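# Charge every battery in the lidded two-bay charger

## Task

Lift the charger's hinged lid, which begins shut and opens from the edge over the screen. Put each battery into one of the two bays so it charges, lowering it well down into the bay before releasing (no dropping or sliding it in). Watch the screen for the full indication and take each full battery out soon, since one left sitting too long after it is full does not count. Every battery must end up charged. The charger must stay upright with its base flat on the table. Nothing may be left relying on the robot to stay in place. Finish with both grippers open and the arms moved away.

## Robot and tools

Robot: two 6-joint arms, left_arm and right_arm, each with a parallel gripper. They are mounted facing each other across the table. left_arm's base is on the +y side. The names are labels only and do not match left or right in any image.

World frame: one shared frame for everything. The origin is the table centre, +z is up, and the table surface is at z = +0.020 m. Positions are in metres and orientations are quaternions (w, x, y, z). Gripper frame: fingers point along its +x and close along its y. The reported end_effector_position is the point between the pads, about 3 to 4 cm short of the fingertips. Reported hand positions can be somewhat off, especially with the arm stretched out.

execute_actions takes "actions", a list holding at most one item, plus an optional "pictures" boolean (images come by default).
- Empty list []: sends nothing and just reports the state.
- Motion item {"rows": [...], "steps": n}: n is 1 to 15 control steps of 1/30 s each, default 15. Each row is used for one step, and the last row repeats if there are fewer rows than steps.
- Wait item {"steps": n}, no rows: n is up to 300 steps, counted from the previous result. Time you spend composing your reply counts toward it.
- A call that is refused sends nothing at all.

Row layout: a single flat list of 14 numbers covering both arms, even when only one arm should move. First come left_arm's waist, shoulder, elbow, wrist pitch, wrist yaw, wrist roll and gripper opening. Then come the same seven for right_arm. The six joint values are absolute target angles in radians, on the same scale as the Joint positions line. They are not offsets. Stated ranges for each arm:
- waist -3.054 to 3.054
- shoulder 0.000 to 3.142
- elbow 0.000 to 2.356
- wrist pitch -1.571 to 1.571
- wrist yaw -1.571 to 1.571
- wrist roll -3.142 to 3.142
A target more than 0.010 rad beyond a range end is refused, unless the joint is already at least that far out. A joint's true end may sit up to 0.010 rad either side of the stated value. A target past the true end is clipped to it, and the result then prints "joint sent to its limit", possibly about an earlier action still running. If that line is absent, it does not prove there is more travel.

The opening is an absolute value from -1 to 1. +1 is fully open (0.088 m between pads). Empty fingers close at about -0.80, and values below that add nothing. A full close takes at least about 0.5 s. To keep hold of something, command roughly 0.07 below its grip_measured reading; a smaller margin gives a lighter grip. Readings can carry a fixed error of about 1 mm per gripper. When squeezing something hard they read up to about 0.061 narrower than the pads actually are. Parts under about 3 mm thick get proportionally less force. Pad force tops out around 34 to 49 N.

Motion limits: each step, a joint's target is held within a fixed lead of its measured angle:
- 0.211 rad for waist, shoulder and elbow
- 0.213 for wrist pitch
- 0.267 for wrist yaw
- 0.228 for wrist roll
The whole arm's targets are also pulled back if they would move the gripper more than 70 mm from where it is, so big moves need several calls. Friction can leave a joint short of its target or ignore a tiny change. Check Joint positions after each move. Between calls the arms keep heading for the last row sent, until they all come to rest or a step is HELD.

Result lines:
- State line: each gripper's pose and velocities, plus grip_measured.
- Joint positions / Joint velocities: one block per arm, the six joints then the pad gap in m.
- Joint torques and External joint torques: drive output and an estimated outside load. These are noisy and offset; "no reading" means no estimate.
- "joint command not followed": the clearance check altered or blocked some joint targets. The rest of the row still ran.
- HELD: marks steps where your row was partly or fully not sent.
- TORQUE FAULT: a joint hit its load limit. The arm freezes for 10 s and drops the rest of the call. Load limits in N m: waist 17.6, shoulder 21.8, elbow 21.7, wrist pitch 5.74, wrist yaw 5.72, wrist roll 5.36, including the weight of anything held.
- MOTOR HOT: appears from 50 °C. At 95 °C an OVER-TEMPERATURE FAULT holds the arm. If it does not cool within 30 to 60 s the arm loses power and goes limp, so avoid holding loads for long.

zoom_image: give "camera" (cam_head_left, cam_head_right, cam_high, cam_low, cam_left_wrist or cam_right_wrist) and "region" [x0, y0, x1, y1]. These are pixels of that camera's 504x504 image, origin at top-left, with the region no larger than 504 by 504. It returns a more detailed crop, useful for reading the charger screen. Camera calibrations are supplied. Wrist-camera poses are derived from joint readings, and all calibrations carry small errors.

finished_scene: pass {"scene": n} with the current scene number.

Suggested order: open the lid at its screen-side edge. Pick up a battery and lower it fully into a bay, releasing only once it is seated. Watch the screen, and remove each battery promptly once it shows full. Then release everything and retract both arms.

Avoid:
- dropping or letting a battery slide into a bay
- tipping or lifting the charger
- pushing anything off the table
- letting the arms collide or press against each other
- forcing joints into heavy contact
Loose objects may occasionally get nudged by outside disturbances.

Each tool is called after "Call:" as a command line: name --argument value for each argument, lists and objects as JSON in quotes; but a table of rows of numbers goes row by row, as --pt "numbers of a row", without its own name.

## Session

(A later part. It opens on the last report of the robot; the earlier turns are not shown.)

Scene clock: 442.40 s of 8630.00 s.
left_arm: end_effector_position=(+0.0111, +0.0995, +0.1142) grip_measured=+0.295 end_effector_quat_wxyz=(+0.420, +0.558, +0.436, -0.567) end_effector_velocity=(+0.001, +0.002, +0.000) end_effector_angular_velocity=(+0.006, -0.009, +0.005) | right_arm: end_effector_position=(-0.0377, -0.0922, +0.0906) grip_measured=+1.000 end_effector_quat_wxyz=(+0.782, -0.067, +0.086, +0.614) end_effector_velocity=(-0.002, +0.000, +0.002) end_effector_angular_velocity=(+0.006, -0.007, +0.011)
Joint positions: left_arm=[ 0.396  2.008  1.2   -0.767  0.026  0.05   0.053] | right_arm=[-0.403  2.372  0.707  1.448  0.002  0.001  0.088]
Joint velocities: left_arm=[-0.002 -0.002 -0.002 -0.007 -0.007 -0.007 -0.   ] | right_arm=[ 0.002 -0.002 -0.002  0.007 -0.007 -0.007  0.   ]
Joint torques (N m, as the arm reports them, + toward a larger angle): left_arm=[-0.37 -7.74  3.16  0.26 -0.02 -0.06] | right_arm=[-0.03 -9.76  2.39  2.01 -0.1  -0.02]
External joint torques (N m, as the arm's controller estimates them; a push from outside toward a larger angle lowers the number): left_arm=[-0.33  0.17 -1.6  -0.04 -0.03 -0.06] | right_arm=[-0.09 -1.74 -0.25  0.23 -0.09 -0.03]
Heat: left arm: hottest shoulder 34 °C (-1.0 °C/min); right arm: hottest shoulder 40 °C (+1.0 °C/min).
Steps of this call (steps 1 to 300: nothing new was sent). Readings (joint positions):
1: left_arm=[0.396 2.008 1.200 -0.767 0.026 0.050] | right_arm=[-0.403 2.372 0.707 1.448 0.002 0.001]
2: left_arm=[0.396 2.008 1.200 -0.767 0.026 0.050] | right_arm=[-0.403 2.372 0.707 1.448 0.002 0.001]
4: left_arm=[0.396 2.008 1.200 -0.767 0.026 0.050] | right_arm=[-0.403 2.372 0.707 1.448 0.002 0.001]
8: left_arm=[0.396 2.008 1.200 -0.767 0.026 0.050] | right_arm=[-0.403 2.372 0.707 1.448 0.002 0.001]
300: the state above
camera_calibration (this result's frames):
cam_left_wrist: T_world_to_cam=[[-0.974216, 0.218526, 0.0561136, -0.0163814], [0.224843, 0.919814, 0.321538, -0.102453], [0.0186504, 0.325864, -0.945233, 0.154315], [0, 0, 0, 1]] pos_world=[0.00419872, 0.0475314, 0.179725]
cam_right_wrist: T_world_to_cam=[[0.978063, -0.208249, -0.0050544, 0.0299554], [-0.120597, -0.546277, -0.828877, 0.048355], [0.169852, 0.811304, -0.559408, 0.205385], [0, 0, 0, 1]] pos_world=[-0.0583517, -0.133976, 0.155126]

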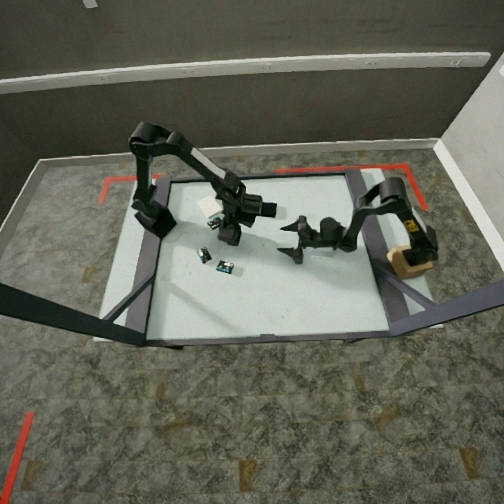

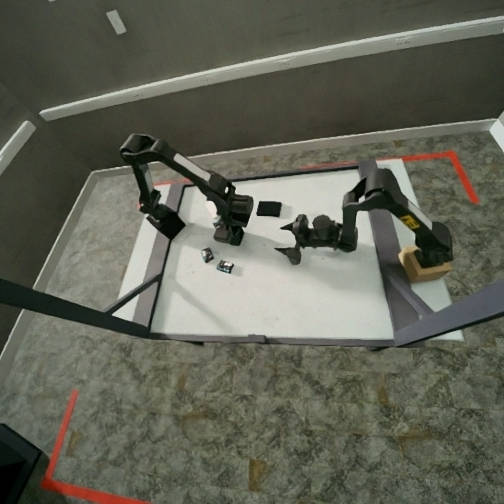

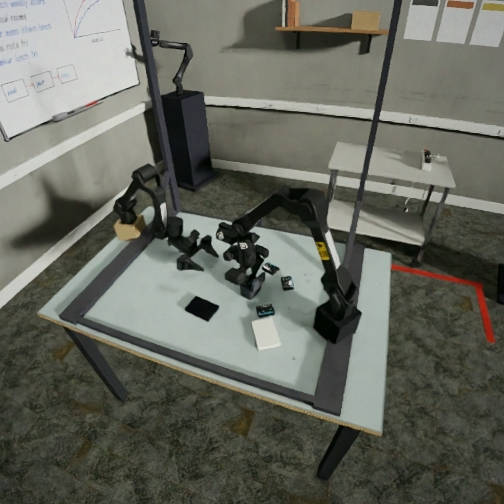

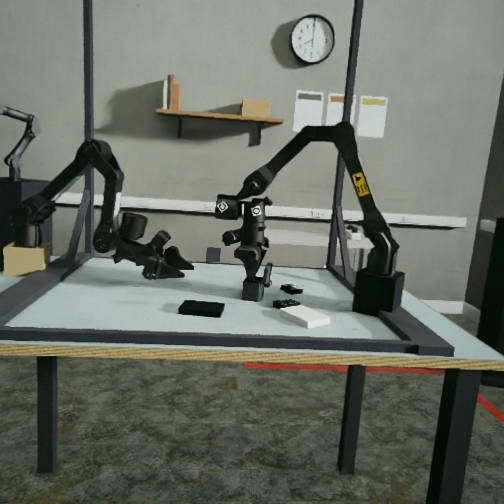

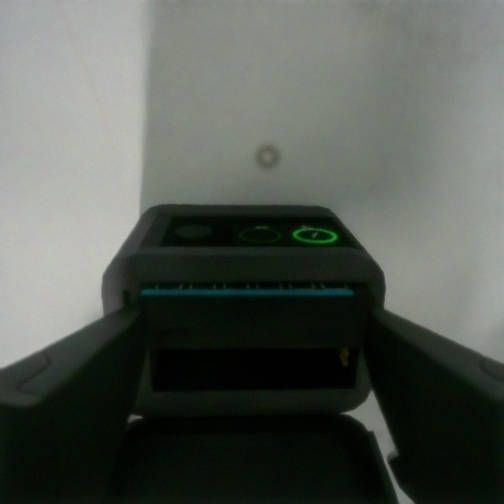

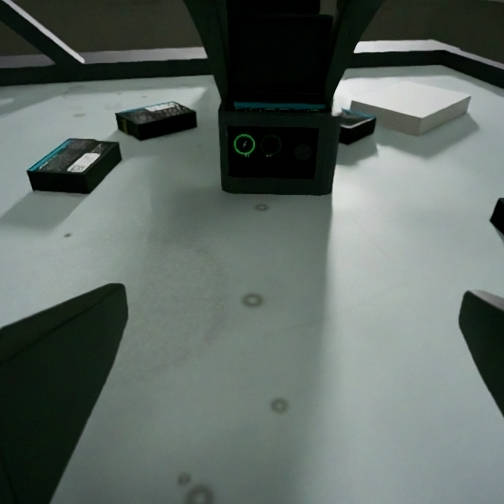

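70%; full expected ≈485–505.

Call:
execute_actions --actions '[{"steps":300}]' --pictures false

Call:
execute_actions --actions '[{"steps":300}]' --pictures false

Call:
execute_actions --actions '[{"steps":300}]' --pictures false

Call:
execute_actions --actions '[{"steps":300}]' --pictures false

Call:
execute_actions --actions '[{"steps":300}]'

Scene clock: 452.40 s of 8630.00 s.
left_arm: end_effector_position=(+0.0111, +0.0995, +0.1142) grip_measured=+0.295 end_effector_quat_wxyz=(+0.420, +0.558, +0.436, -0.567) end_effector_velocity=(+0.002, +0.000, +0.001) end_effector_angular_velocity=(+0.001, -0.008, +0.024) | right_arm: end_effector_position=(-0.0377, -0.0922, +0.0906) grip_measured=+1.000 end_effector_quat_wxyz=(+0.782, -0.067, +0.086, +0.614) end_effector_velocity=(+0.002, -0.002, -0.004) end_effector_angular_velocity=(-0.026, -0.014, +0.005)
Joint positions: left_arm=[ 0.396  2.008  1.2   -0.767  0.026  0.05   0.053] | right_arm=[-0.403  2.372  0.707  1.448  0.002  0.001  0.088]
Joint velocities: left_arm=[ 0.002 -0.002  0.002 -0.007 -0.007 -0.022  0.   ] | right_arm=[-0.007 -0.002 -0.002 -0.022 -0.007 -0.022  0.   ]
Joint torques (N m, as the arm reports them, + toward a larger angle): left_arm=[-0.29 -7.67  3.18  0.26  0.01 -0.06] | right_arm=[-0.02 -9.75  2.37  2.01 -0.1  -0.02]
External joint torques (N m, as the arm's controller estimates them; a push from outside toward a larger angle lowers the number): left_arm=[-0.34  0.26 -1.61 -0.05  0.01 -0.06] | right_arm=[ 0.07 -1.84 -0.21  0.26 -0.11 -0.03]
Heat: left arm: hottest shoulder 34 °C (-1.0 °C/min); right arm: hottest shoulder 40 °C (+1.0 °C/min).
Steps of this call (steps 1 to 300: nothing new was sent). Readings (joint positions):
1: left_arm=[0.396 2.008 1.200 -0.767 0.026 0.050] | right_arm=[-0.403 2.372 0.707 1.448 0.002 0.001]
2: left_arm=[0.396 2.008 1.200 -0.767 0.026 0.050] | right_arm=[-0.403 2.372 0.707 1.448 0.002 0.001]
4: left_arm=[0.396 2.008 1.200 -0.767 0.026 0.050] | right_arm=[-0.403 2.372 0.707 1.448 0.002 0.001]
8: left_arm=[0.396 2.008 1.200 -0.767 0.026 0.050] | right_arm=[-0.403 2.372 0.707 1.448 0.002 0.001]
300: the state above

Scene clock: 462.40 s of 8630.00 s.
left_arm: end_effector_position=(+0.0111, +0.0995, +0.1142) grip_measured=+0.295 end_effector_quat_wxyz=(+0.420, +0.558, +0.436, -0.567) end_effector_velocity=(+0.001, +0.005, +0.000) end_effector_angular_velocity=(+0.020, -0.012, -0.010) | right_arm: end_effector_position=(-0.0377, -0.0922, +0.0906) grip_measured=+1.000 end_effector_quat_wxyz=(+0.782, -0.067, +0.086, +0.614) end_effector_velocity=(-0.001, -0.003, -0.008) end_effector_angular_velocity=(-0.032, +0.002, +0.006)
Joint positions: left_arm=[ 0.396  2.008  1.2   -0.767  0.026  0.05   0.053] | right_arm=[-0.403  2.372  0.707  1.448  0.002  0.001  0.088]
Joint velocities: left_arm=[-0.002 -0.002 -0.002 -0.022 -0.007  0.007 -0.   ] | right_arm=[-0.002  0.002 -0.007 -0.022 -0.007 -0.007  0.   ]
Joint torques (N m, as the arm reports them, + toward a larger angle): left_arm=[-0.21 -7.61  3.04  0.26  0.03 -0.05] | right_arm=[-0.03 -9.75  2.37  2.01 -0.1  -0.02]
External joint torques (N m, as the arm's controller estimates them; a push from outside toward a larger angle lowers the number): left_arm=[-0.2   0.37 -1.77 -0.06  0.02 -0.06] | right_arm=[-0.03 -1.85 -0.18  0.27 -0.1  -0.03]
Heat: left arm: hottest shoulder 34 °C (-1.0 °C/min); right arm: hottest shoulder 40 °C (+1.0 °C/min).
Steps of this call (steps 1 to 300: nothing new was sent). Readings (joint positions):
1: left_arm=[0.396 2.008 1.200 -0.767 0.026 0.050] | right_arm=[-0.403 2.372 0.707 1.448 0.002 0.001]
2: left_arm=[0.396 2.008 1.200 -0.767 0.026 0.050] | right_arm=[-0.403 2.372 0.707 1.448 0.002 0.001]
4: left_arm=[0.396 2.008 1.200 -0.767 0.026 0.050] | right_arm=[-0.403 2.372 0.707 1.448 0.002 0.001]
8: left_arm=[0.396 2.008 1.200 -0.767 0.026 0.050] | right_arm=[-0.403 2.372 0.707 1.448 0.002 0.001]
300: the state above

Scene clock: 472.40 s of 8630.00 s.
left_arm: end_effector_position=(+0.0111, +0.0995, +0.1142) grip_measured=+0.295 end_effector_quat_wxyz=(+0.420, +0.558, +0.436, -0.567) end_effector_velocity=(+0.002, +0.002, +0.000) end_effector_angular_velocity=(+0.006, -0.009, +0.010) | right_arm: end_effector_position=(-0.0377, -0.0922, +0.0906) grip_measured=+1.000 end_effector_quat_wxyz=(+0.782, -0.067, +0.086, +0.614) end_effector_velocity=(-0.002, +0.000, +0.001) end_effector_angular_velocity=(-0.003, -0.002, +0.021)
Joint positions: left_arm=[ 0.396  2.008  1.2   -0.767  0.026  0.05   0.053] | right_arm=[-0.403  2.372  0.707  1.448  0.002  0.001  0.088]
Joint velocities: left_arm=[ 0.002 -0.002 -0.002 -0.007 -0.007 -0.007  0.   ] | right_arm=[-0.002 -0.007 -0.002 -0.007 -0.022 -0.007  0.   ]
Joint torques (N m, as the arm reports them, + toward a larger angle): left_arm=[-0.29 -7.7   3.21  0.28  0.02 -0.06] | right_arm=[-0.03 -9.76  2.37  2.01 -0.11 -0.02]
External joint torques (N m, as the arm's controller estimates them; a push from outside toward a larger angle lowers the number): left_arm=[-0.34  0.2  -1.54 -0.03  0.01 -0.06] | right_arm=[-0.05 -1.67 -0.31  0.22 -0.1  -0.03]
Heat: left arm: hottest shoulder 34 °C (-1.0 °C/min); right arm: hottest shoulder 40 °C (+1.0 °C/min).
Steps of this call (steps 1 to 300: nothing new was sent). Readings (joint positions):
1: left_arm=[0.396 2.008 1.200 -0.767 0.026 0.050] | right_arm=[-0.403 2.372 0.707 1.448 0.002 0.001]
2: left_arm=[0.396 2.008 1.200 -0.767 0.026 0.050] | right_arm=[-0.403 2.372 0.707 1.448 0.002 0.001]
4: left_arm=[0.396 2.008 1.200 -0.767 0.026 0.050] | right_arm=[-0.403 2.372 0.707 1.448 0.002 0.001]
8: left_arm=[0.396 2.008 1.200 -0.767 0.026 0.050] | right_arm=[-0.403 2.372 0.707 1.448 0.002 0.001]
300: the state above

Scene clock: 482.40 s of 8630.00 s.
left_arm: end_effector_position=(+0.0111, +0.0995, +0.1142) grip_measured=+0.295 end_effector_quat_wxyz=(+0.420, +0.558, +0.436, -0.567) end_effector_velocity=(+0.003, +0.002, +0.000) end_effector_angular_velocity=(+0.003, -0.023, +0.019) | right_arm: end_effector_position=(-0.0377, -0.0922, +0.0906) grip_measured=+1.000 end_effector_quat_wxyz=(+0.782, -0.067, +0.086, +0.614) end_effector_velocity=(+0.002, -0.001, -0.001) end_effector_angular_velocity=(-0.013, -0.021, -0.005)
Joint positions: left_arm=[ 0.396  2.008  1.2   -0.767  0.026  0.05   0.053] | right_arm=[-0.403  2.372  0.707  1.448  0.002  0.001  0.088]
Joint velocities: left_arm=[-0.002 -0.002 -0.002 -0.007 -0.022 -0.022 -0.   ] | right_arm=[-0.002 -0.002 -0.002 -0.007  0.007 -0.022  0.   ]
Joint torques (N m, as the arm reports them, + toward a larger angle): left_arm=[-0.18 -7.75  3.24  0.26  0.02 -0.04] | right_arm=[-0.03 -9.76  2.38  2.01 -0.1  -0.01]
External joint torques (N m, as the arm's controller estimates them; a push from outside toward a larger angle lowers the number): left_arm=[-0.2   0.12 -1.52 -0.05  0.02 -0.04] | right_arm=[-0.06 -1.74 -0.25  0.23 -0.1  -0.02]
Heat: left arm: hottest shoulder 34 °C (+0.0 °C/min); right arm: hottest shoulder 40 °C (+0.0 °C/min).
Steps of this call (steps 1 to 300: nothing new was sent). Readings (joint positions):
1: left_arm=[0.396 2.008 1.200 -0.767 0.026 0.050] | right_arm=[-0.403 2.372 0.707 1.448 0.002 0.001]
2: left_arm=[0.396 2.008 1.200 -0.767 0.026 0.050] | right_arm=[-0.403 2.372 0.707 1.448 0.002 0.001]
4: left_arm=[0.396 2.008 1.200 -0.767 0.026 0.050] | right_arm=[-0.403 2.372 0.707 1.448 0.002 0.001]
8: left_arm=[0.396 2.008 1.200 -0.767 0.026 0.050] | right_arm=[-0.403 2.372 0.707 1.448 0.002 0.001]
300: the state above

Scene clock: 492.40 s of 8630.00 s.
left_arm: end_effector_position=(+0.0111, +0.0995, +0.1142) grip_measured=+0.295 end_effector_quat_wxyz=(+0.420, +0.558, +0.436, -0.567) end_effector_velocity=(-0.000, -0.001, +0.000) end_effector_angular_velocity=(-0.005, +0.009, +0.010) | right_arm: end_effector_position=(-0.0377, -0.0922, +0.0906) grip_measured=+1.000 end_effector_quat_wxyz=(+0.782, -0.067, +0.086, +0.614) end_effector_velocity=(-0.000, -0.001, -0.001) end_effector_angular_velocity=(-0.009, -0.007, -0.003)
Joint positions: left_arm=[ 0.396  2.008  1.2   -0.767  0.026  0.05   0.053] | right_arm=[-0.403  2.372  0.707  1.448  0.002  0.001  0.088]
Joint velocities: left_arm=[ 0.002 -0.002 -0.002  0.007  0.007 -0.007 -0.   ] | right_arm=[ 0.002 -0.002 -0.002 -0.007  0.007 -0.007  0.   ]
Joint torques (N m, as the arm reports them, + toward a larger angle): left_arm=[-0.26 -7.66  3.2   0.29  0.02 -0.06] | right_arm=[-0.02 -9.75  2.38  2.01 -0.1  -0.02]
External joint torques (N m, as the arm's controller estimates them; a push from outside toward a larger angle lowers the number): left_arm=[-0.29  0.26 -1.59 -0.03  0.01 -0.06] | right_arm=[-0.05 -1.82 -0.23  0.26 -0.1  -0.02]
Heat: left arm: hottest shoulder 34 °C (+0.0 °C/min); right arm: hottest shoulder 40 °C (+0.0 °C/min).
Steps of this call (steps 1 to 300: nothing new was sent). Readings (joint positions):
1: left_arm=[0.396 2.008 1.200 -0.767 0.026 0.050] | right_arm=[-0.403 2.372 0.707 1.448 0.002 0.001]
2: left_arm=[0.396 2.008 1.200 -0.767 0.026 0.050] | right_arm=[-0.403 2.372 0.707 1.448 0.002 0.001]
4: left_arm=[0.396 2.008 1.200 -0.767 0.026 0.050] | right_arm=[-0.403 2.372 0.707 1.448 0.002 0.001]
8: left_arm=[0.396 2.008 1.200 -0.767 0.026 0.050] | right_arm=[-0.403 2.372 0.707 1.448 0.002 0.001]
300: the state above
camera_calibration (this result's frames):
cam_left_wrist: T_world_to_cam=[[-0.974216, 0.218526, 0.0561136, -0.0163814], [0.224843, 0.919814, 0.321538, -0.102453], [0.0186504, 0.325864, -0.945233, 0.154315], [0, 0, 0, 1]] pos_world=[0.00419872, 0.0475314, 0.179725]
cam_right_wrist: T_world_to_cam=[[0.978063, -0.208249, -0.0050544, 0.0299554], [-0.120597, -0.546277, -0.828877, 0.048355], [0.169852, 0.811304, -0.559408, 0.205385], [0, 0, 0, 1]] pos_world=[-0.0583517, -0.133976, 0.155126]

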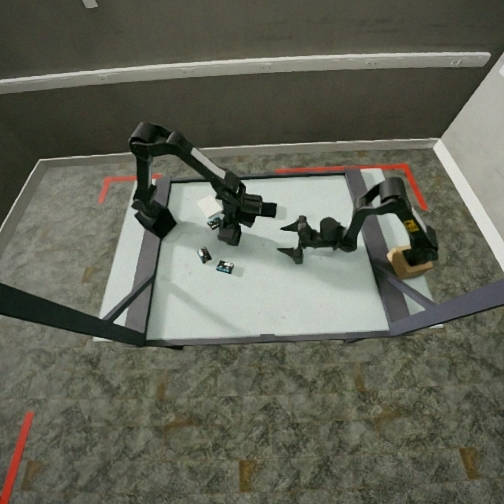

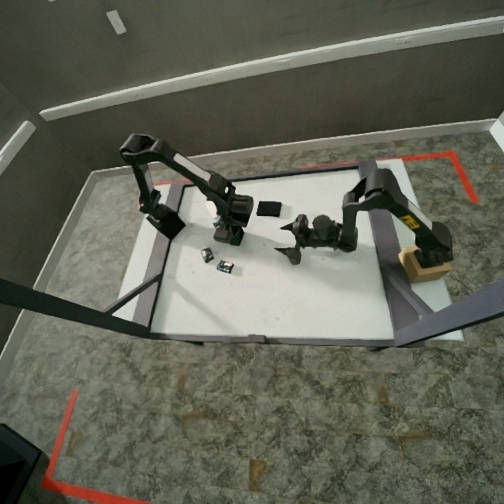

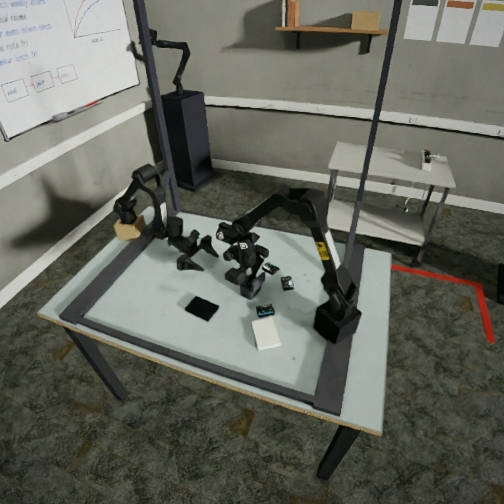

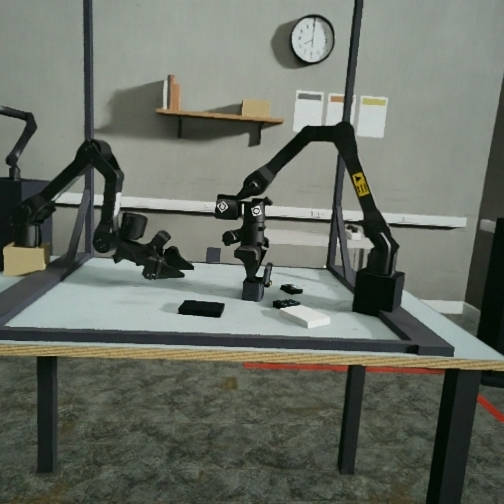

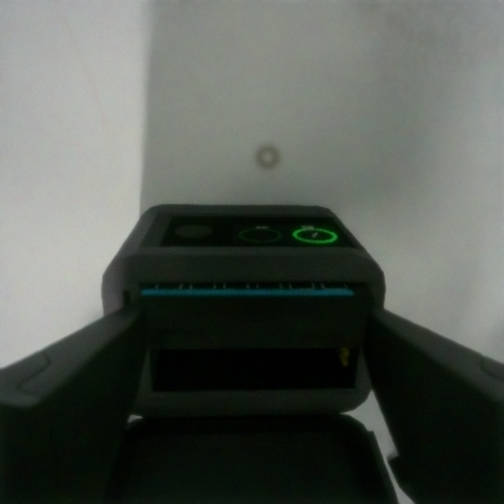

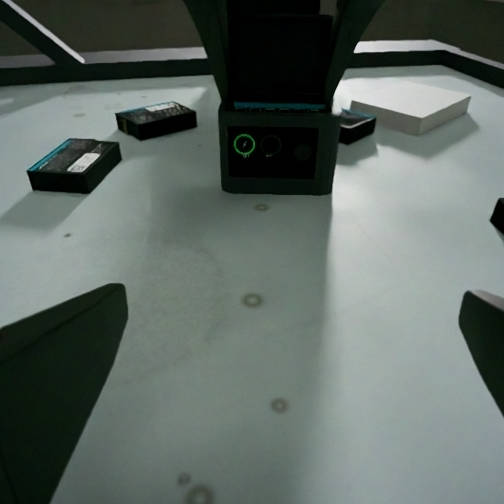

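Call:
execute_actions --actions '[{"steps":300}]'

Scene clock: 502.40 s of 8630.00 s.
left_arm: end_effector_position=(+0.0111, +0.0995, +0.1142) grip_measured=+0.295 end_effector_quat_wxyz=(+0.420, +0.558, +0.436, -0.567) end_effector_velocity=(-0.003, +0.003, -0.001) end_effector_angular_velocity=(+0.014, +0.004, +0.015) | right_arm: end_effector_position=(-0.0377, -0.0922, +0.0906) grip_measured=+1.000 end_effector_quat_wxyz=(+0.782, -0.067, +0.086, +0.614) end_effector_velocity=(-0.000, -0.001, -0.001) end_effector_angular_velocity=(-0.008, -0.004, +0.006)
Joint positions: left_arm=[ 0.396  2.008  1.2   -0.767  0.026  0.05   0.053] | right_arm=[-0.403  2.372  0.707  1.448  0.002  0.001  0.088]
Joint velocities: left_arm=[-0.007  0.002 -0.002 -0.007  0.007 -0.022 -0.   ] | right_arm=[-0.002 -0.002 -0.002 -0.007 -0.007 -0.007  0.   ]
Joint torques (N m, as the arm reports them, + toward a larger angle): left_arm=[-0.19 -7.86  3.14  0.24  0.02 -0.05] | right_arm=[-0.03 -9.76  2.38  2.01 -0.11 -0.02]
External joint torques (N m, as the arm's controller estimates them; a push from outside toward a larger angle lowers the number): left_arm=[-0.13  0.   -1.6  -0.07  0.   -0.05] | right_arm=[-0.04 -1.8  -0.25  0.25 -0.1  -0.03]
Heat: left arm: hottest shoulder 34 °C (+0.0 °C/min); right arm: hottest shoulder 40 °C (+0.0 °C/min).
Steps of this call (steps 1 to 300: nothing new was sent). Readings (joint positions):
1: left_arm=[0.396 2.008 1.200 -0.767 0.026 0.050] | right_arm=[-0.403 2.372 0.707 1.448 0.002 0.001]
2: left_arm=[0.396 2.008 1.200 -0.767 0.026 0.050] | right_arm=[-0.403 2.372 0.707 1.448 0.002 0.001]
4: left_arm=[0.396 2.008 1.200 -0.767 0.026 0.050] | right_arm=[-0.403 2.372 0.707 1.448 0.002 0.001]
8: left_arm=[0.396 2.008 1.200 -0.767 0.026 0.050] | right_arm=[-0.403 2.372 0.707 1.448 0.002 0.001]
300: the state above
camera_calibration (this result's frames):
cam_left_wrist: T_world_to_cam=[[-0.974216, 0.218526, 0.0561136, -0.0163814], [0.224843, 0.919814, 0.321538, -0.102453], [0.0186504, 0.325864, -0.945233, 0.154315], [0, 0, 0, 1]] pos_world=[0.00419872, 0.0475314, 0.179725]
cam_right_wrist: T_world_to_cam=[[0.978063, -0.208249, -0.0050544, 0.0299554], [-0.120597, -0.546277, -0.828877, 0.048355], [0.169852, 0.811304, -0.559408, 0.205385], [0, 0, 0, 1]] pos_world=[-0.0583517, -0.133976, 0.155126]

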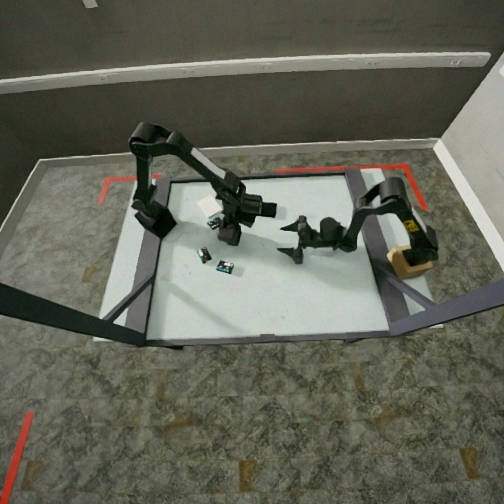

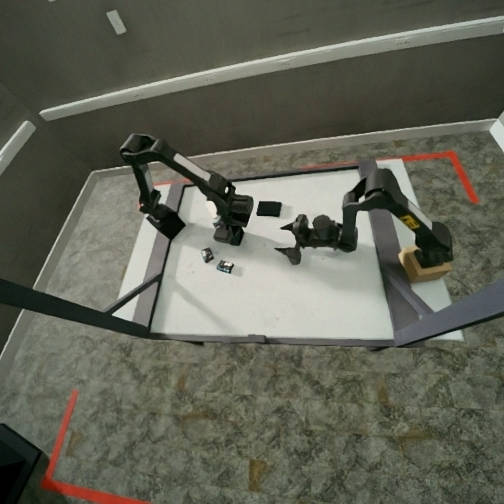

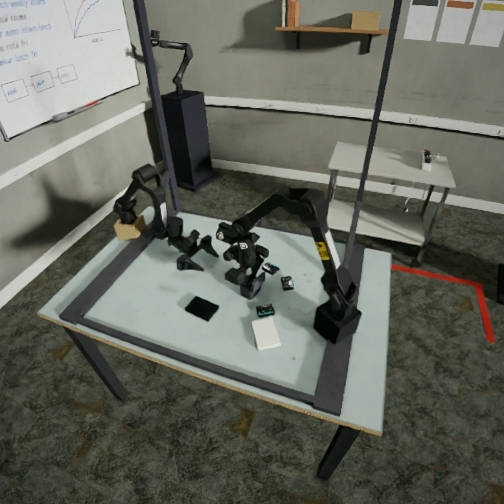

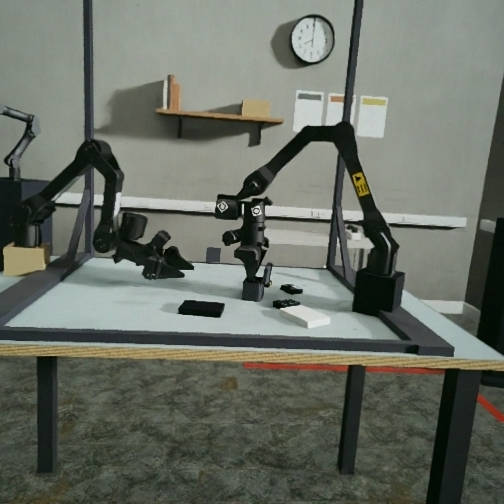

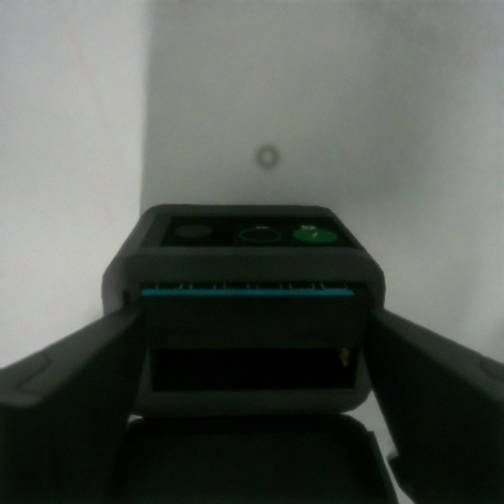

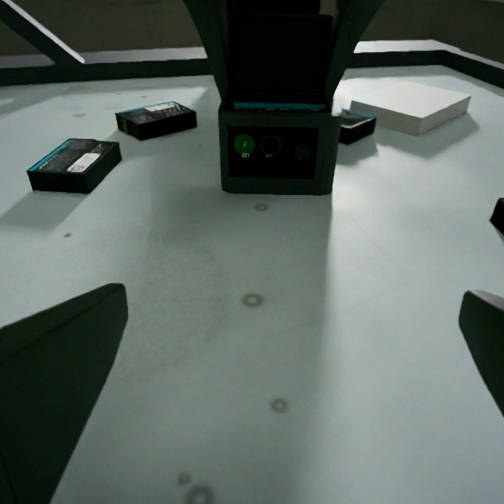

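Full. Lift.

Call:
execute_actions --actions '[{"rows":[[0.393,1.992,1.206,-0.769,0.026,0.047,0.225,-0.403,2.36,0.7,1.45,0,0,1],[0.393,1.987,1.21,-0.775,0.026,0.047,0.225,-0.403,2.36,0.7,1.45,0,0,1],[0.393,1.981,1.215,-0.785,0.026,0.047,0.225,-0.403,2.36,0.7,1.45,0,0,1],[0.393,1.975,1.221,-0.796,0.026,0.047,0.225,-0.403,2.36,0.7,1.45,0,0,1],[0.393,1.969,1.227,-0.808,0.026,0.047,0.225,-0.403,2.36,0.7,1.45,0,0,1],[0.393,1.963,1.232,-0.82,0.026,0.047,0.225,-0.403,2.36,0.7,1.45,0,0,1],[0.393,1.957,1.238,-0.832,0.026,0.047,0.225,-0.403,2.36,0.7,1.45,0,0,1],[0.393,1.951,1.244,-0.844,0.026,0.047,0.225,-0.403,2.36,0.7,1.45,0,0,1],[0.393,1.945,1.25,-0.856,0.026,0.047,0.225,-0.403,2.36,0.7,1.45,0,0,1],[0.393,1.939,1.256,-0.868,0.026,0.047,0.225,-0.403,2.36,0.7,1.45,0,0,1],[0.393,1.933,1.262,-0.88,0.026,0.047,0.225,-0.403,2.36,0.7,1.45,0,0,1],[0.393,1.927,1.269,-0.893,0.026,0.047,0.225,-0.403,2.36,0.7,1.45,0,0,1],[0.393,1.922,1.277,-0.906,0.026,0.047,0.225,-0.403,2.36,0.7,1.45,0,0,1],[0.393,1.918,1.286,-0.92,0.026,0.047,0.225,-0.403,2.36,0.7,1.45,0,0,1],[0.393,1.915,1.295,-0.935,0.026,0.047,0.225,-0.403,2.36,0.7,1.45,0,0,1]]}]' --pictures false

Scene clock: 507.67 s of 8630.00 s.
left_arm: end_effector_position=(+0.0112, +0.0996, +0.1501) grip_measured=+0.295 end_effector_quat_wxyz=(+0.420, +0.559, +0.436, -0.567) end_effector_velocity=(+0.001, -0.005, +0.100) end_effector_angular_velocity=(+0.005, -0.009, -0.005) | right_arm: end_effector_position=(-0.0377, -0.0922, +0.0906) grip_measured=+1.000 end_effector_quat_wxyz=(+0.782, -0.067, +0.086, +0.614) end_effector_velocity=(+0.002, -0.001, -0.001) end_effector_angular_velocity=(-0.009, -0.007, -0.008)
Joint positions: left_arm=[ 0.396  1.943  1.266 -0.9    0.026  0.05   0.053] | right_arm=[-0.403  2.372  0.707  1.448  0.002  0.001  0.088]
Joint velocities: left_arm=[ 0.002 -0.139  0.242 -0.388 -0.007  0.007 -0.   ] | right_arm=[-0.002 -0.002 -0.002 -0.007  0.007 -0.007  0.   ]
Joint torques (N m, as the arm reports them, + toward a larger angle): left_arm=[ -0.32 -10.86   5.27   0.14   0.02  -0.05] | right_arm=[-0.04 -9.76  2.38  2.01 -0.11 -0.02]
External joint torques (N m, as the arm's controller estimates them; a push from outside toward a larger angle lowers the number): left_arm=[-0.36 -3.04  0.08 -0.19  0.02 -0.05] | right_arm=[ 0.02 -1.77 -0.24  0.24 -0.11 -0.03]
Heat: left arm: hottest shoulder 34 °C (+0.0 °C/min); right arm: hottest shoulder 40 °C (+0.0 °C/min).
Steps of this call (steps 1 to 143: nothing new was sent; steps 144 to 158: all 15 steps of this action). Readings (joint positions):
144: left_arm=[0.396 2.008 1.200 -0.767 0.026 0.050] | right_arm=[-0.403 2.372 0.707 1.448 0.002 0.001]
145: left_arm=[0.396 2.008 1.200 -0.767 0.026 0.050] | right_arm=[-0.403 2.372 0.707 1.448 0.002 0.001]
147: left_arm=[0.396 2.006 1.203 -0.776 0.026 0.050] | right_arm=[-0.403 2.372 0.707 1.448 0.002 0.001]
151: left_arm=[0.396 1.988 1.220 -0.814 0.026 0.050] | right_arm=[-0.403 2.372 0.707 1.448 0.002 0.001]
158: the state above

Call:
execute_actions --actions '[{"rows":[[0.405,1.915,1.295,-0.935,0.026,0.047,0.225,-0.403,2.36,0.7,1.45,0,0,1],[0.425,1.915,1.295,-0.935,0.026,0.047,0.225,-0.403,2.36,0.7,1.45,0,0,1],[0.455,1.915,1.295,-0.935,0.026,0.047,0.225,-0.403,2.36,0.7,1.45,0,0,1],[0.49,1.915,1.295,-0.935,0.026,0.047,0.225,-0.403,2.36,0.7,1.45,0,0,1],[0.525,1.915,1.295,-0.935,0.026,0.047,0.225,-0.403,2.36,0.7,1.45,0,0,1],[0.56,1.915,1.295,-0.935,0.026,0.047,0.225,-0.403,2.36,0.7,1.45,0,0,1],[0.595,1.915,1.295,-0.935,0.026,0.047,0.225,-0.403,2.36,0.7,1.45,0,0,1],[0.63,1.915,1.295,-0.935,0.026,0.047,0.225,-0.403,2.36,0.7,1.45,0,0,1],[0.665,1.93,1.29,-0.93,0.026,0.047,0.225,-0.403,2.36,0.7,1.45,0,0,1],[0.7,1.945,1.285,-0.92,0.026,0.047,0.225,-0.403,2.36,0.7,1.45,0,0,1],[0.735,1.957,1.279,-0.902,0.026,0.047,0.225,-0.403,2.36,0.7,1.45,0,0,1],[0.77,1.969,1.273,-0.884,0.026,0.047,0.225,-0.403,2.36,0.7,1.45,0,0,1],[0.805,1.981,1.267,-0.866,0.026,0.047,0.225,-0.403,2.36,0.7,1.45,0,0,1],[0.84,1.993,1.261,-0.848,0.026,0.047,0.225,-0.403,2.36,0.7,1.45,0,0,1],[0.87,2.005,1.255,-0.83,0.026,0.047,0.225,-0.403,2.36,0.7,1.45,0,0,1]]}]' --pictures false

Call:
execute_actions --actions '[{"rows":[[0.9,2.016,1.249,-0.815,0.026,0.047,0.225,-0.403,2.36,0.7,1.45,0,0,1],[0.925,2.027,1.244,-0.8,0.026,0.047,0.225,-0.403,2.36,0.7,1.45,0,0,1],[0.945,2.037,1.239,-0.787,0.026,0.047,0.225,-0.403,2.36,0.7,1.45,0,0,1],[0.96,2.046,1.235,-0.775,0.026,0.047,0.225,-0.403,2.36,0.7,1.45,0,0,1],[0.97,2.054,1.231,-0.764,0.026,0.047,0.225,-0.403,2.36,0.7,1.45,0,0,1],[0.97,2.061,1.228,-0.755,0.026,0.047,0.225,-0.403,2.36,0.7,1.45,0,0,1],[0.97,2.067,1.225,-0.747,0.026,0.047,0.225,-0.403,2.36,0.7,1.45,0,0,1],[0.97,2.071,1.222,-0.74,0.026,0.047,0.225,-0.403,2.36,0.7,1.45,0,0,1],[0.97,2.074,1.22,-0.735,0.026,0.047,0.225,-0.403,2.36,0.7,1.45,0,0,1],[0.97,2.077,1.218,-0.73,0.026,0.047,0.225,-0.403,2.36,0.7,1.45,0,0,1],[0.97,2.08,1.216,-0.725,0.026,0.047,0.225,-0.403,2.36,0.7,1.45,0,0,1],[0.97,2.082,1.215,-0.722,0.026,0.047,0.225,-0.403,2.36,0.7,1.45,0,0,1],[0.97,2.084,1.214,-0.719,0.026,0.047,0.225,-0.403,2.36,0.7,1.45,0,0,1],[0.97,2.086,1.213,-0.716,0.026,0.047,0.225,-0.403,2.36,0.7,1.45,0,0,1],[0.97,2.088,1.211,-0.713,0.026,0.047,0.225,-0.403,2.36,0.7,1.45,0,0,1]]}]' --pictures false

Call:
execute_actions --actions '[{"steps":10}]' --pictures false

Scene clock: 517.83 s of 8630.00 s.
left_arm: end_effector_position=(+0.1453, +0.0848, +0.1477) grip_measured=+0.295 end_effector_quat_wxyz=(+0.529, +0.456, +0.529, -0.482) end_effector_velocity=(+0.356, +0.037, -0.141) end_effector_angular_velocity=(+0.042, -0.000, +1.016) | right_arm: end_effector_position=(-0.0377, -0.0922, +0.0906) grip_measured=+1.000 end_effector_quat_wxyz=(+0.782, -0.067, +0.086, +0.614) end_effector_velocity=(-0.002, -0.001, -0.003) end_effector_angular_velocity=(-0.013, -0.003, +0.011)
Joint positions: left_arm=[ 0.786  1.959  1.279 -0.868  0.028  0.05   0.053] | right_arm=[-0.403  2.372  0.707  1.448  0.002  0.001  0.088]
Joint velocities: left_arm=[ 1.009  0.325 -0.149  0.432 -0.007 -0.007 -0.   ] | right_arm=[ 0.002  0.002 -0.002 -0.007 -0.007 -0.007  0.   ]
Joint torques (N m, as the arm reports them, + toward a larger angle): left_arm=[ 0.29 -7.11  2.75  0.2  -0.07 -0.04] | right_arm=[-0.03 -9.76  2.38  2.01 -0.11 -0.02]
External joint torques (N m, as the arm's controller estimates them; a push from outside toward a larger angle lowers the number): left_arm=[ 0.42  0.26 -1.71  0.   -0.09 -0.04] | right_arm=[-0.03 -1.81 -0.22  0.25 -0.11 -0.03]
Heat: left arm: hottest shoulder 36 °C (+2.0 °C/min); right arm: hottest shoulder 40 °C (+0.0 °C/min).
Steps of this call (steps 1 to 30: the robot went on to your last target; steps 31 to 290: nothing new was sent; steps 291 to 305: all 15 steps of this action). Readings (joint positions):
291: left_arm=[0.396 1.929 1.287 -0.933 0.026 0.050] | right_arm=[-0.403 2.372 0.707 1.448 0.002 0.001]
292: left_arm=[0.398 1.929 1.287 -0.933 0.026 0.050] | right_arm=[-0.403 2.372 0.707 1.448 0.002 0.001]
294: left_arm=[0.418 1.929 1.287 -0.933 0.029 0.050] | right_arm=[-0.403 2.372 0.707 1.448 0.002 0.001]
298: left_arm=[0.536 1.929 1.287 -0.933 0.029 0.050] | right_arm=[-0.403 2.372 0.707 1.448 0.002 0.001]
305: the state above

Scene clock: 518.33 s of 8630.00 s.
left_arm: end_effector_position=(+0.2087, +0.1020, +0.0978) grip_measured=+0.295 end_effector_quat_wxyz=(+0.564, +0.412, +0.576, -0.425) end_effector_velocity=(+0.000, -0.000, -0.027) end_effector_angular_velocity=(-0.009, -0.011, -0.010) | right_arm: end_effector_position=(-0.0377, -0.0922, +0.0906) grip_measured=+1.000 end_effector_quat_wxyz=(+0.782, -0.067, +0.086, +0.614) end_effector_velocity=(-0.000, -0.001, -0.006) end_effector_angular_velocity=(-0.032, +0.002, +0.006)
Joint positions: left_arm=[ 0.97   2.071  1.22  -0.724  0.024  0.05   0.053] | right_arm=[-0.403  2.372  0.707  1.448  0.002  0.001  0.088]
Joint velocities: left_arm=[-0.002  0.051 -0.046  0.11  -0.007  0.007 -0.   ] | right_arm=[-0.002 -0.002  0.002 -0.037 -0.007 -0.007  0.   ]
Joint torques (N m, as the arm reports them, + toward a larger angle): left_arm=[-0.01 -8.08  3.11  0.3   0.08 -0.02] | right_arm=[-0.04 -9.76  2.38  2.02 -0.11 -0.02]
External joint torques (N m, as the arm's controller estimates them; a push from outside toward a larger angle lowers the number): left_arm=[-0.08  0.19 -1.55 -0.01  0.08 -0.03] | right_arm=[-0.07 -1.81 -0.23  0.26 -0.1  -0.03]
Heat: left arm: hottest shoulder 36 °C (+2.0 °C/min); right arm: hottest shoulder 40 °C (+0.0 °C/min).
Steps of this call (steps 1 to 15: all 15 steps of this action). Readings (joint positions):
1: left_arm=[0.819 1.971 1.273 -0.853 0.028 0.050] | right_arm=[-0.403 2.372 0.707 1.448 0.002 0.001]
2: left_arm=[0.851 1.984 1.267 -0.838 0.027 0.050] | right_arm=[-0.403 2.372 0.707 1.448 0.002 0.001]
4: left_arm=[0.908 2.010 1.254 -0.810 0.026 0.050] | right_arm=[-0.403 2.372 0.707 1.448 0.002 0.001]
8: left_arm=[0.968 2.047 1.234 -0.765 0.024 0.050] | right_arm=[-0.403 2.372 0.707 1.448 0.002 0.001]
15: the state above

Scene clock: 518.67 s of 8630.00 s.
left_arm: end_effector_position=(+0.2091, +0.1009, +0.0967) grip_measured=+0.295 end_effector_quat_wxyz=(+0.566, +0.411, +0.574, -0.426) end_effector_velocity=(+0.003, -0.000, +0.000) end_effector_angular_velocity=(+0.001, -0.023, +0.005) | right_arm: end_effector_position=(-0.0377, -0.0922, +0.0906) grip_measured=+1.000 end_effector_quat_wxyz=(+0.782, -0.067, +0.086, +0.614) end_effector_velocity=(-0.000, -0.001, -0.001) end_effector_angular_velocity=(-0.012, -0.018, +0.009)
Joint positions: left_arm=[ 0.97   2.073  1.218 -0.714  0.024  0.05   0.053] | right_arm=[-0.403  2.372  0.707  1.448  0.002  0.001  0.088]
Joint velocities: left_arm=[-0.002 -0.002 -0.002  0.007 -0.022 -0.007  0.   ] | right_arm=[-0.002 -0.002 -0.002 -0.007 -0.007 -0.022  0.   ]
Joint torques (N m, as the arm reports them, + toward a larger angle): left_arm=[ 0.   -7.66  2.91  0.29  0.07 -0.01] | right_arm=[-0.03 -9.75  2.38  2.01 -0.1  -0.02]
External joint torques (N m, as the arm's controller estimates them; a push from outside toward a larger angle lowers the number): left_arm=[-0.01  0.61 -1.78 -0.04  0.07 -0.01] | right_arm=[-0.04 -1.81 -0.21  0.25 -0.1  -0.03]
Heat: left arm: hottest shoulder 36 °C (+2.0 °C/min); right arm: hottest shoulder 40 °C (+0.0 °C/min).
Steps of this call (steps 1 to 10: the robot went on to your last target). Readings (joint positions):
1: left_arm=[0.970 2.073 1.218 -0.721 0.024 0.050] | right_arm=[-0.403 2.372 0.707 1.448 0.002 0.001]
2: left_arm=[0.970 2.073 1.218 -0.719 0.024 0.050] | right_arm=[-0.403 2.372 0.707 1.448 0.002 0.001]
4: left_arm=[0.970 2.073 1.218 -0.716 0.024 0.050] | right_arm=[-0.403 2.372 0.707 1.448 0.002 0.001]
8: left_arm=[0.970 2.073 1.218 -0.715 0.024 0.050] | right_arm=[-0.403 2.372 0.707 1.448 0.002 0.001]
10: the state above

Call:
execute_actions --actions '[{"rows":[[0.97,2.084,1.214,-0.713,0.026,0.047,0.3,-0.403,2.36,0.7,1.45,0,0,1],[0.97,2.084,1.214,-0.713,0.026,0.047,0.38,-0.403,2.36,0.7,1.45,0,0,1],[0.97,2.084,1.214,-0.713,0.026,0.047,0.46,-0.403,2.36,0.7,1.45,0,0,1],[0.97,2.08,1.218,-0.713,0.026,0.047,0.55,-0.403,2.36,0.7,1.45,0,0,1],[0.97,2.06,1.226,-0.72,0.026,0.047,0.55,-0.403,2.36,0.7,1.45,0,0,1],[0.97,2.048,1.238,-0.742,0.02,0.047,0.55,-0.403,2.36,0.7,1.45,0,0,1],[0.97,2.037,1.253,-0.768,0.015,0.047,0.55,-0.403,2.36,0.7,1.45,0,0,1],[0.97,2.027,1.269,-0.794,0.01,0.047,0.55,-0.403,2.36,0.7,1.45,0,0,1],[0.96,2.017,1.285,-0.82,0.005,0.047,0.5,-0.403,2.36,0.7,1.45,0,0,1],[0.94,2.007,1.301,-0.846,0,0.03,0.45,-0.403,2.36,0.7,1.45,0,0,1],[0.91,1.997,1.317,-0.872,0,0.01,0.4,-0.403,2.36,0.7,1.45,0,0,1],[0.875,1.988,1.333,-0.898,0,0,0.35,-0.403,2.36,0.7,1.45,0,0,1],[0.835,1.98,1.349,-0.924,0,0,0.3,-0.403,2.36,0.7,1.45,0,0,1],[0.79,1.973,1.365,-0.95,0,0,0.3,-0.403,2.36,0.7,1.45,0,0,1],[0.745,1.967,1.38,-0.972,0,0,0.3,-0.403,2.36,0.7,1.45,0,0,1]]}]' --pictures false

Call:
execute_actions --actions '[{"rows":[[0.7,1.967,1.38,-0.972,0,0,0.3,-0.403,2.36,0.7,1.45,0,0,1],[0.655,1.967,1.38,-0.972,0,0,0.3,-0.403,2.36,0.7,1.45,0,0,1],[0.61,1.967,1.38,-0.972,0,0,0.3,-0.403,2.36,0.7,1.45,0,0,1],[0.565,1.967,1.38,-0.972,0,0,0.3,-0.403,2.36,0.7,1.45,0,0,1],[0.52,1.967,1.38,-0.972,0,0,0.3,-0.403,2.36,0.7,1.45,0,0,1],[0.475,1.967,1.38,-0.972,0,0,0.3,-0.403,2.36,0.7,1.45,0,0,1],[0.43,1.967,1.38,-0.972,0,0,0.3,-0.403,2.36,0.7,1.45,0,0,1],[0.385,1.967,1.38,-0.972,0,0,0.3,-0.403,2.36,0.7,1.45,0,0,1],[0.34,1.967,1.38,-0.972,0,0,0.3,-0.403,2.36,0.7,1.45,0,0,1],[0.295,1.967,1.38,-0.972,0,-0.04,0.3,-0.403,2.36,0.7,1.45,0,0,1],[0.25,1.967,1.38,-0.972,0,-0.09,0.3,-0.403,2.36,0.7,1.45,0,0,1],[0.205,1.967,1.38,-0.972,0,-0.14,0.3,-0.403,2.36,0.7,1.45,0,0,1],[0.16,1.98,1.375,-0.965,0,-0.19,0.3,-0.403,2.36,0.7,1.45,0,0,1],[0.12,1.995,1.368,-0.955,0,-0.24,0.3,-0.403,2.36,0.7,1.45,0,0,1],[0.085,2.005,1.36,-0.94,0,-0.29,0.3,-0.403,2.36,0.7,1.45,0,0,1]]}]' --pictures false

Call:
execute_actions --actions '[{"rows":[[0.055,2.014,1.354,-0.926,0,-0.34,0.3,-0.403,2.36,0.7,1.45,0,0,1],[0.03,2.023,1.348,-0.912,0,-0.39,0.3,-0.403,2.36,0.7,1.45,0,0,1],[0.012,2.032,1.342,-0.898,0,-0.44,0.3,-0.403,2.36,0.7,1.45,0,0,1],[0,2.04,1.336,-0.884,0,-0.49,0.3,-0.403,2.36,0.7,1.45,0,0,1],[0,2.048,1.33,-0.87,0,-0.54,0.3,-0.403,2.36,0.7,1.45,0,0,1],[0,2.056,1.324,-0.858,0,-0.6,0.3,-0.403,2.36,0.7,1.45,0,0,1]]}]'

Scene clock: 527.63 s of 8630.00 s.
left_arm: end_effector_position=(+0.1771, +0.0857, +0.1457) grip_measured=+0.350 end_effector_quat_wxyz=(+0.553, +0.440, +0.557, -0.436) end_effector_velocity=(-0.398, -0.150, +0.226) end_effector_angular_velocity=(-0.162, -0.049, -1.084) | right_arm: end_effector_position=(-0.0377, -0.0922, +0.0906) grip_measured=+1.000 end_effector_quat_wxyz=(+0.782, -0.067, +0.086, +0.614) end_effector_velocity=(-0.000, -0.000, +0.001) end_effector_angular_velocity=(-0.007, -0.019, +0.009)
Joint positions: left_arm=[ 0.861  2.004  1.335 -0.909 -0.001  0.011  0.056] | right_arm=[-0.403  2.372  0.707  1.448  0.002  0.001  0.088]
Joint velocities: left_arm=[-1.179 -0.315  0.52  -0.667 -0.007 -0.095 -0.027] | right_arm=[-0.002 -0.007 -0.002 -0.007 -0.007 -0.022  0.   ]
Joint torques (N m, as the arm reports them, + toward a larger angle): left_arm=[ -2.36 -10.89   4.42   0.     0.06  -0.07] | right_arm=[-0.04 -9.76  2.39  2.01 -0.11 -0.02]
External joint torques (N m, as the arm's controller estimates them; a push from outside toward a larger angle lowers the number): left_arm=[-0.8  -2.98 -0.24 -0.2  -0.09 -0.09] | right_arm=[-0.09 -1.74 -0.25  0.23 -0.1  -0.03]
Heat: left arm: hottest shoulder 36 °C (+2.0 °C/min); right arm: hottest shoulder 40 °C (+0.0 °C/min).
Steps of this call (steps 1 to 15: the robot went on to your last target; steps 16 to 254: nothing new was sent; steps 255 to 269: all 15 steps of this action). Readings (joint positions):
255: left_arm=[0.970 2.073 1.218 -0.714 0.024 0.050] | right_arm=[-0.403 2.372 0.707 1.448 0.002 0.001]
256: left_arm=[0.970 2.073 1.218 -0.714 0.024 0.050] | right_arm=[-0.403 2.372 0.707 1.448 0.002 0.001]
258: left_arm=[0.970 2.073 1.218 -0.714 0.024 0.050] | right_arm=[-0.403 2.372 0.707 1.448 0.002 0.001]
262: left_arm=[0.970 2.070 1.232 -0.750 0.022 0.050] | right_arm=[-0.403 2.372 0.707 1.448 0.002 0.001]
269: the state above

Scene clock: 528.13 s of 8630.00 s.
left_arm: end_effector_position=(-0.0610, +0.1047, +0.1635) grip_measured=+0.303 end_effector_quat_wxyz=(+0.434, +0.557, +0.431, -0.561) end_effector_velocity=(-0.434, +0.160, -0.042) end_effector_angular_velocity=(-0.127, +0.060, +0.078) | right_arm: end_effector_position=(-0.0377, -0.0922, +0.0906) grip_measured=+1.000 end_effector_quat_wxyz=(+0.782, -0.067, +0.086, +0.614) end_effector_velocity=(-0.003, -0.001, -0.004) end_effector_angular_velocity=(-0.023, -0.000, +0.011)
Joint positions: left_arm=[ 0.186  1.979  1.376 -0.961 -0.001 -0.177  0.054] | right_arm=[-0.403  2.372  0.707  1.448  0.002  0.001  0.088]
Joint velocities: left_arm=[-1.277  0.076 -0.071  0.286 -0.007 -1.355 -0.   ] | right_arm=[ 0.002 -0.002 -0.002 -0.022 -0.007 -0.007  0.   ]
Joint torques (N m, as the arm reports them, + toward a larger angle): left_arm=[ 0.4  -7.51  3.26  0.3   0.03  0.01] | right_arm=[-0.04 -9.76  2.38  2.01 -0.1  -0.02]
External joint torques (N m, as the arm's controller estimates them; a push from outside toward a larger angle lowers the number): left_arm=[-0.23  0.05 -1.54  0.03  0.09  0.01] | right_arm=[-0.12 -1.83 -0.21  0.26 -0.09 -0.03]
Heat: left arm: hottest shoulder 36 °C (+2.0 °C/min); right arm: hottest shoulder 40 °C (+0.0 °C/min).
Steps of this call (steps 1 to 15: all 15 steps of this action). Readings (joint positions):
1: left_arm=[0.820 1.994 1.350 -0.928 -0.001 0.008] | right_arm=[-0.403 2.372 0.707 1.448 0.002 0.001]
2: left_arm=[0.774 1.986 1.361 -0.939 -0.001 0.007] | right_arm=[-0.403 2.372 0.707 1.448 0.002 0.001]
4: left_arm=[0.680 1.976 1.374 -0.953 -0.001 0.005] | right_arm=[-0.403 2.372 0.707 1.448 0.002 0.001]
8: left_arm=[0.497 1.975 1.378 -0.967 -0.001 0.004] | right_arm=[-0.403 2.372 0.707 1.448 0.002 0.001]
15: the state above

Scene clock: 528.63 s of 8630.00 s.
left_arm: end_effector_position=(-0.1205, +0.1378, +0.1292) grip_measured=+0.303 end_effector_quat_wxyz=(+0.492, +0.509, +0.495, -0.504) end_effector_velocity=(+0.001, +0.001, +0.002) end_effector_angular_velocity=(-0.002, -0.008, +0.049) | right_arm: end_effector_position=(-0.0377, -0.0922, +0.0906) grip_measured=+1.000 end_effector_quat_wxyz=(+0.782, -0.067, +0.086, +0.614) end_effector_velocity=(+0.002, -0.001, -0.001) end_effector_angular_velocity=(-0.009, -0.007, -0.008)
Joint positions: left_arm=[-0.001  2.047  1.328 -0.859  0.003 -0.592  0.054] | right_arm=[-0.403  2.372  0.707  1.448  0.002  0.001  0.088]
Joint velocities: left_arm=[-0.002 -0.007 -0.002 -0.007 -0.007 -0.051 -0.   ] | right_arm=[-0.002 -0.002 -0.002 -0.007  0.007 -0.007  0.   ]
Joint torques (N m, as the arm reports them, + toward a larger angle): left_arm=[ 0.06 -8.53  3.51  0.21 -0.14 -0.09] | right_arm=[-0.02 -9.76  2.37  2.02 -0.1  -0.02]
External joint torques (N m, as the arm's controller estimates them; a push from outside toward a larger angle lowers the number): left_arm=[ 0.08 -0.18 -1.4  -0.06 -0.11 -0.09] | right_arm=[-0.01 -1.73 -0.26  0.24 -0.11 -0.03]
Heat: left arm: hottest shoulder 36 °C (+2.0 °C/min); right arm: hottest shoulder 40 °C (+0.0 °C/min).
Steps of this call (steps 1 to 15: all 15 steps of this action). Readings (joint positions):
1: left_arm=[0.145 1.982 1.373 -0.950 -0.001 -0.222] | right_arm=[-0.403 2.372 0.707 1.448 0.002 0.001]
2: left_arm=[0.107 1.986 1.370 -0.938 -0.000 -0.269] | right_arm=[-0.403 2.372 0.707 1.448 0.002 0.001]
4: left_arm=[0.046 2.001 1.361 -0.915 0.001 -0.365] | right_arm=[-0.403 2.372 0.707 1.448 0.002 0.001]
8: left_arm=[-0.001 2.036 1.336 -0.874 0.003 -0.536] | right_arm=[-0.403 2.372 0.707 1.448 0.002 0.001]
15: the state above
camera_calibration (this result's frames):
cam_left_wrist: T_world_to_cam=[[-0.999294, -0.0249763, 0.0280767, -0.119678], [-0.014508, 0.945649, 0.324864, -0.145793], [-0.0346646, 0.324227, -0.945344, 0.152228], [0, 0, 0, 1]] pos_world=[-0.116432, 0.0855235, 0.194631]
cam_right_wrist: T_world_to_cam=[[0.978063, -0.208249, -0.0050544, 0.0299554], [-0.120597, -0.546277, -0.828877, 0.048355], [0.169852, 0.811304, -0.559408, 0.205385], [0, 0, 0, 1]] pos_world=[-0.0583517, -0.133976, 0.155126]

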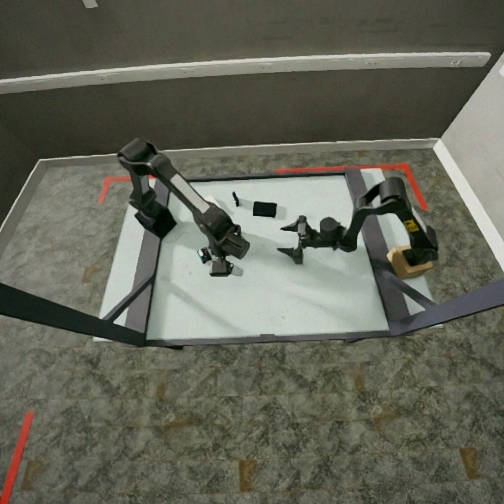

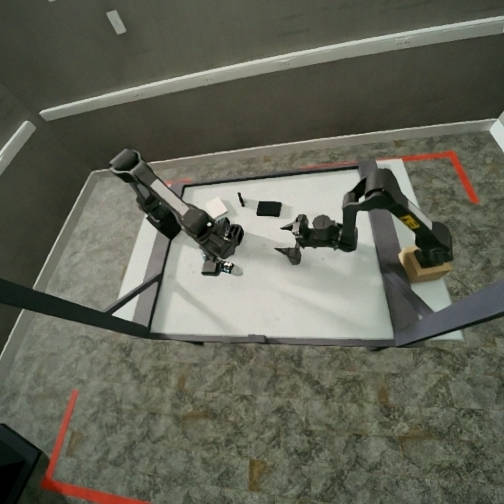

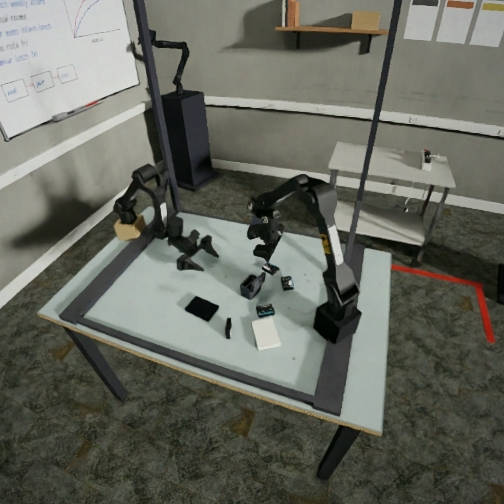

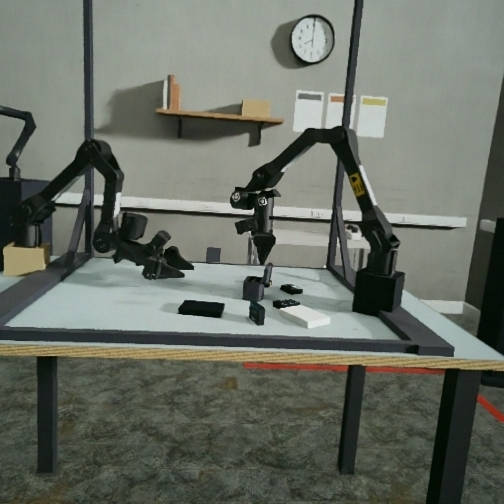

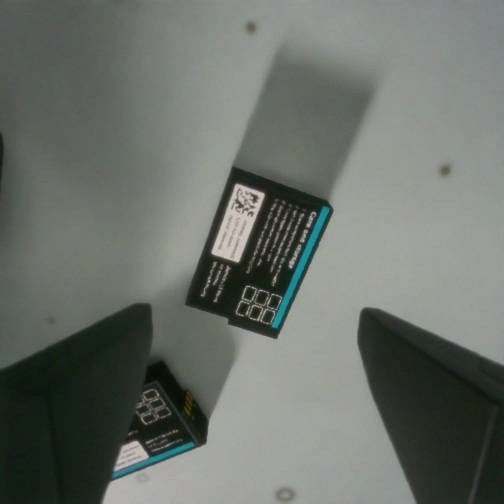

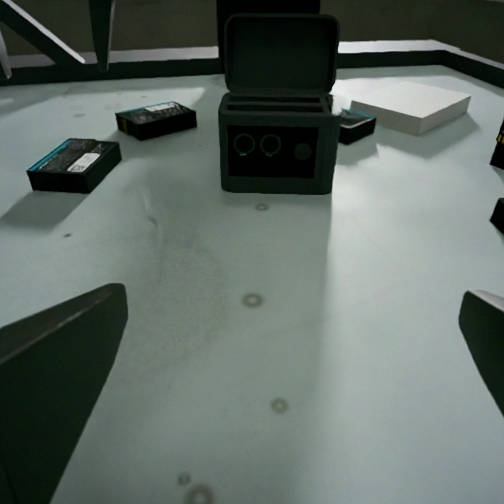

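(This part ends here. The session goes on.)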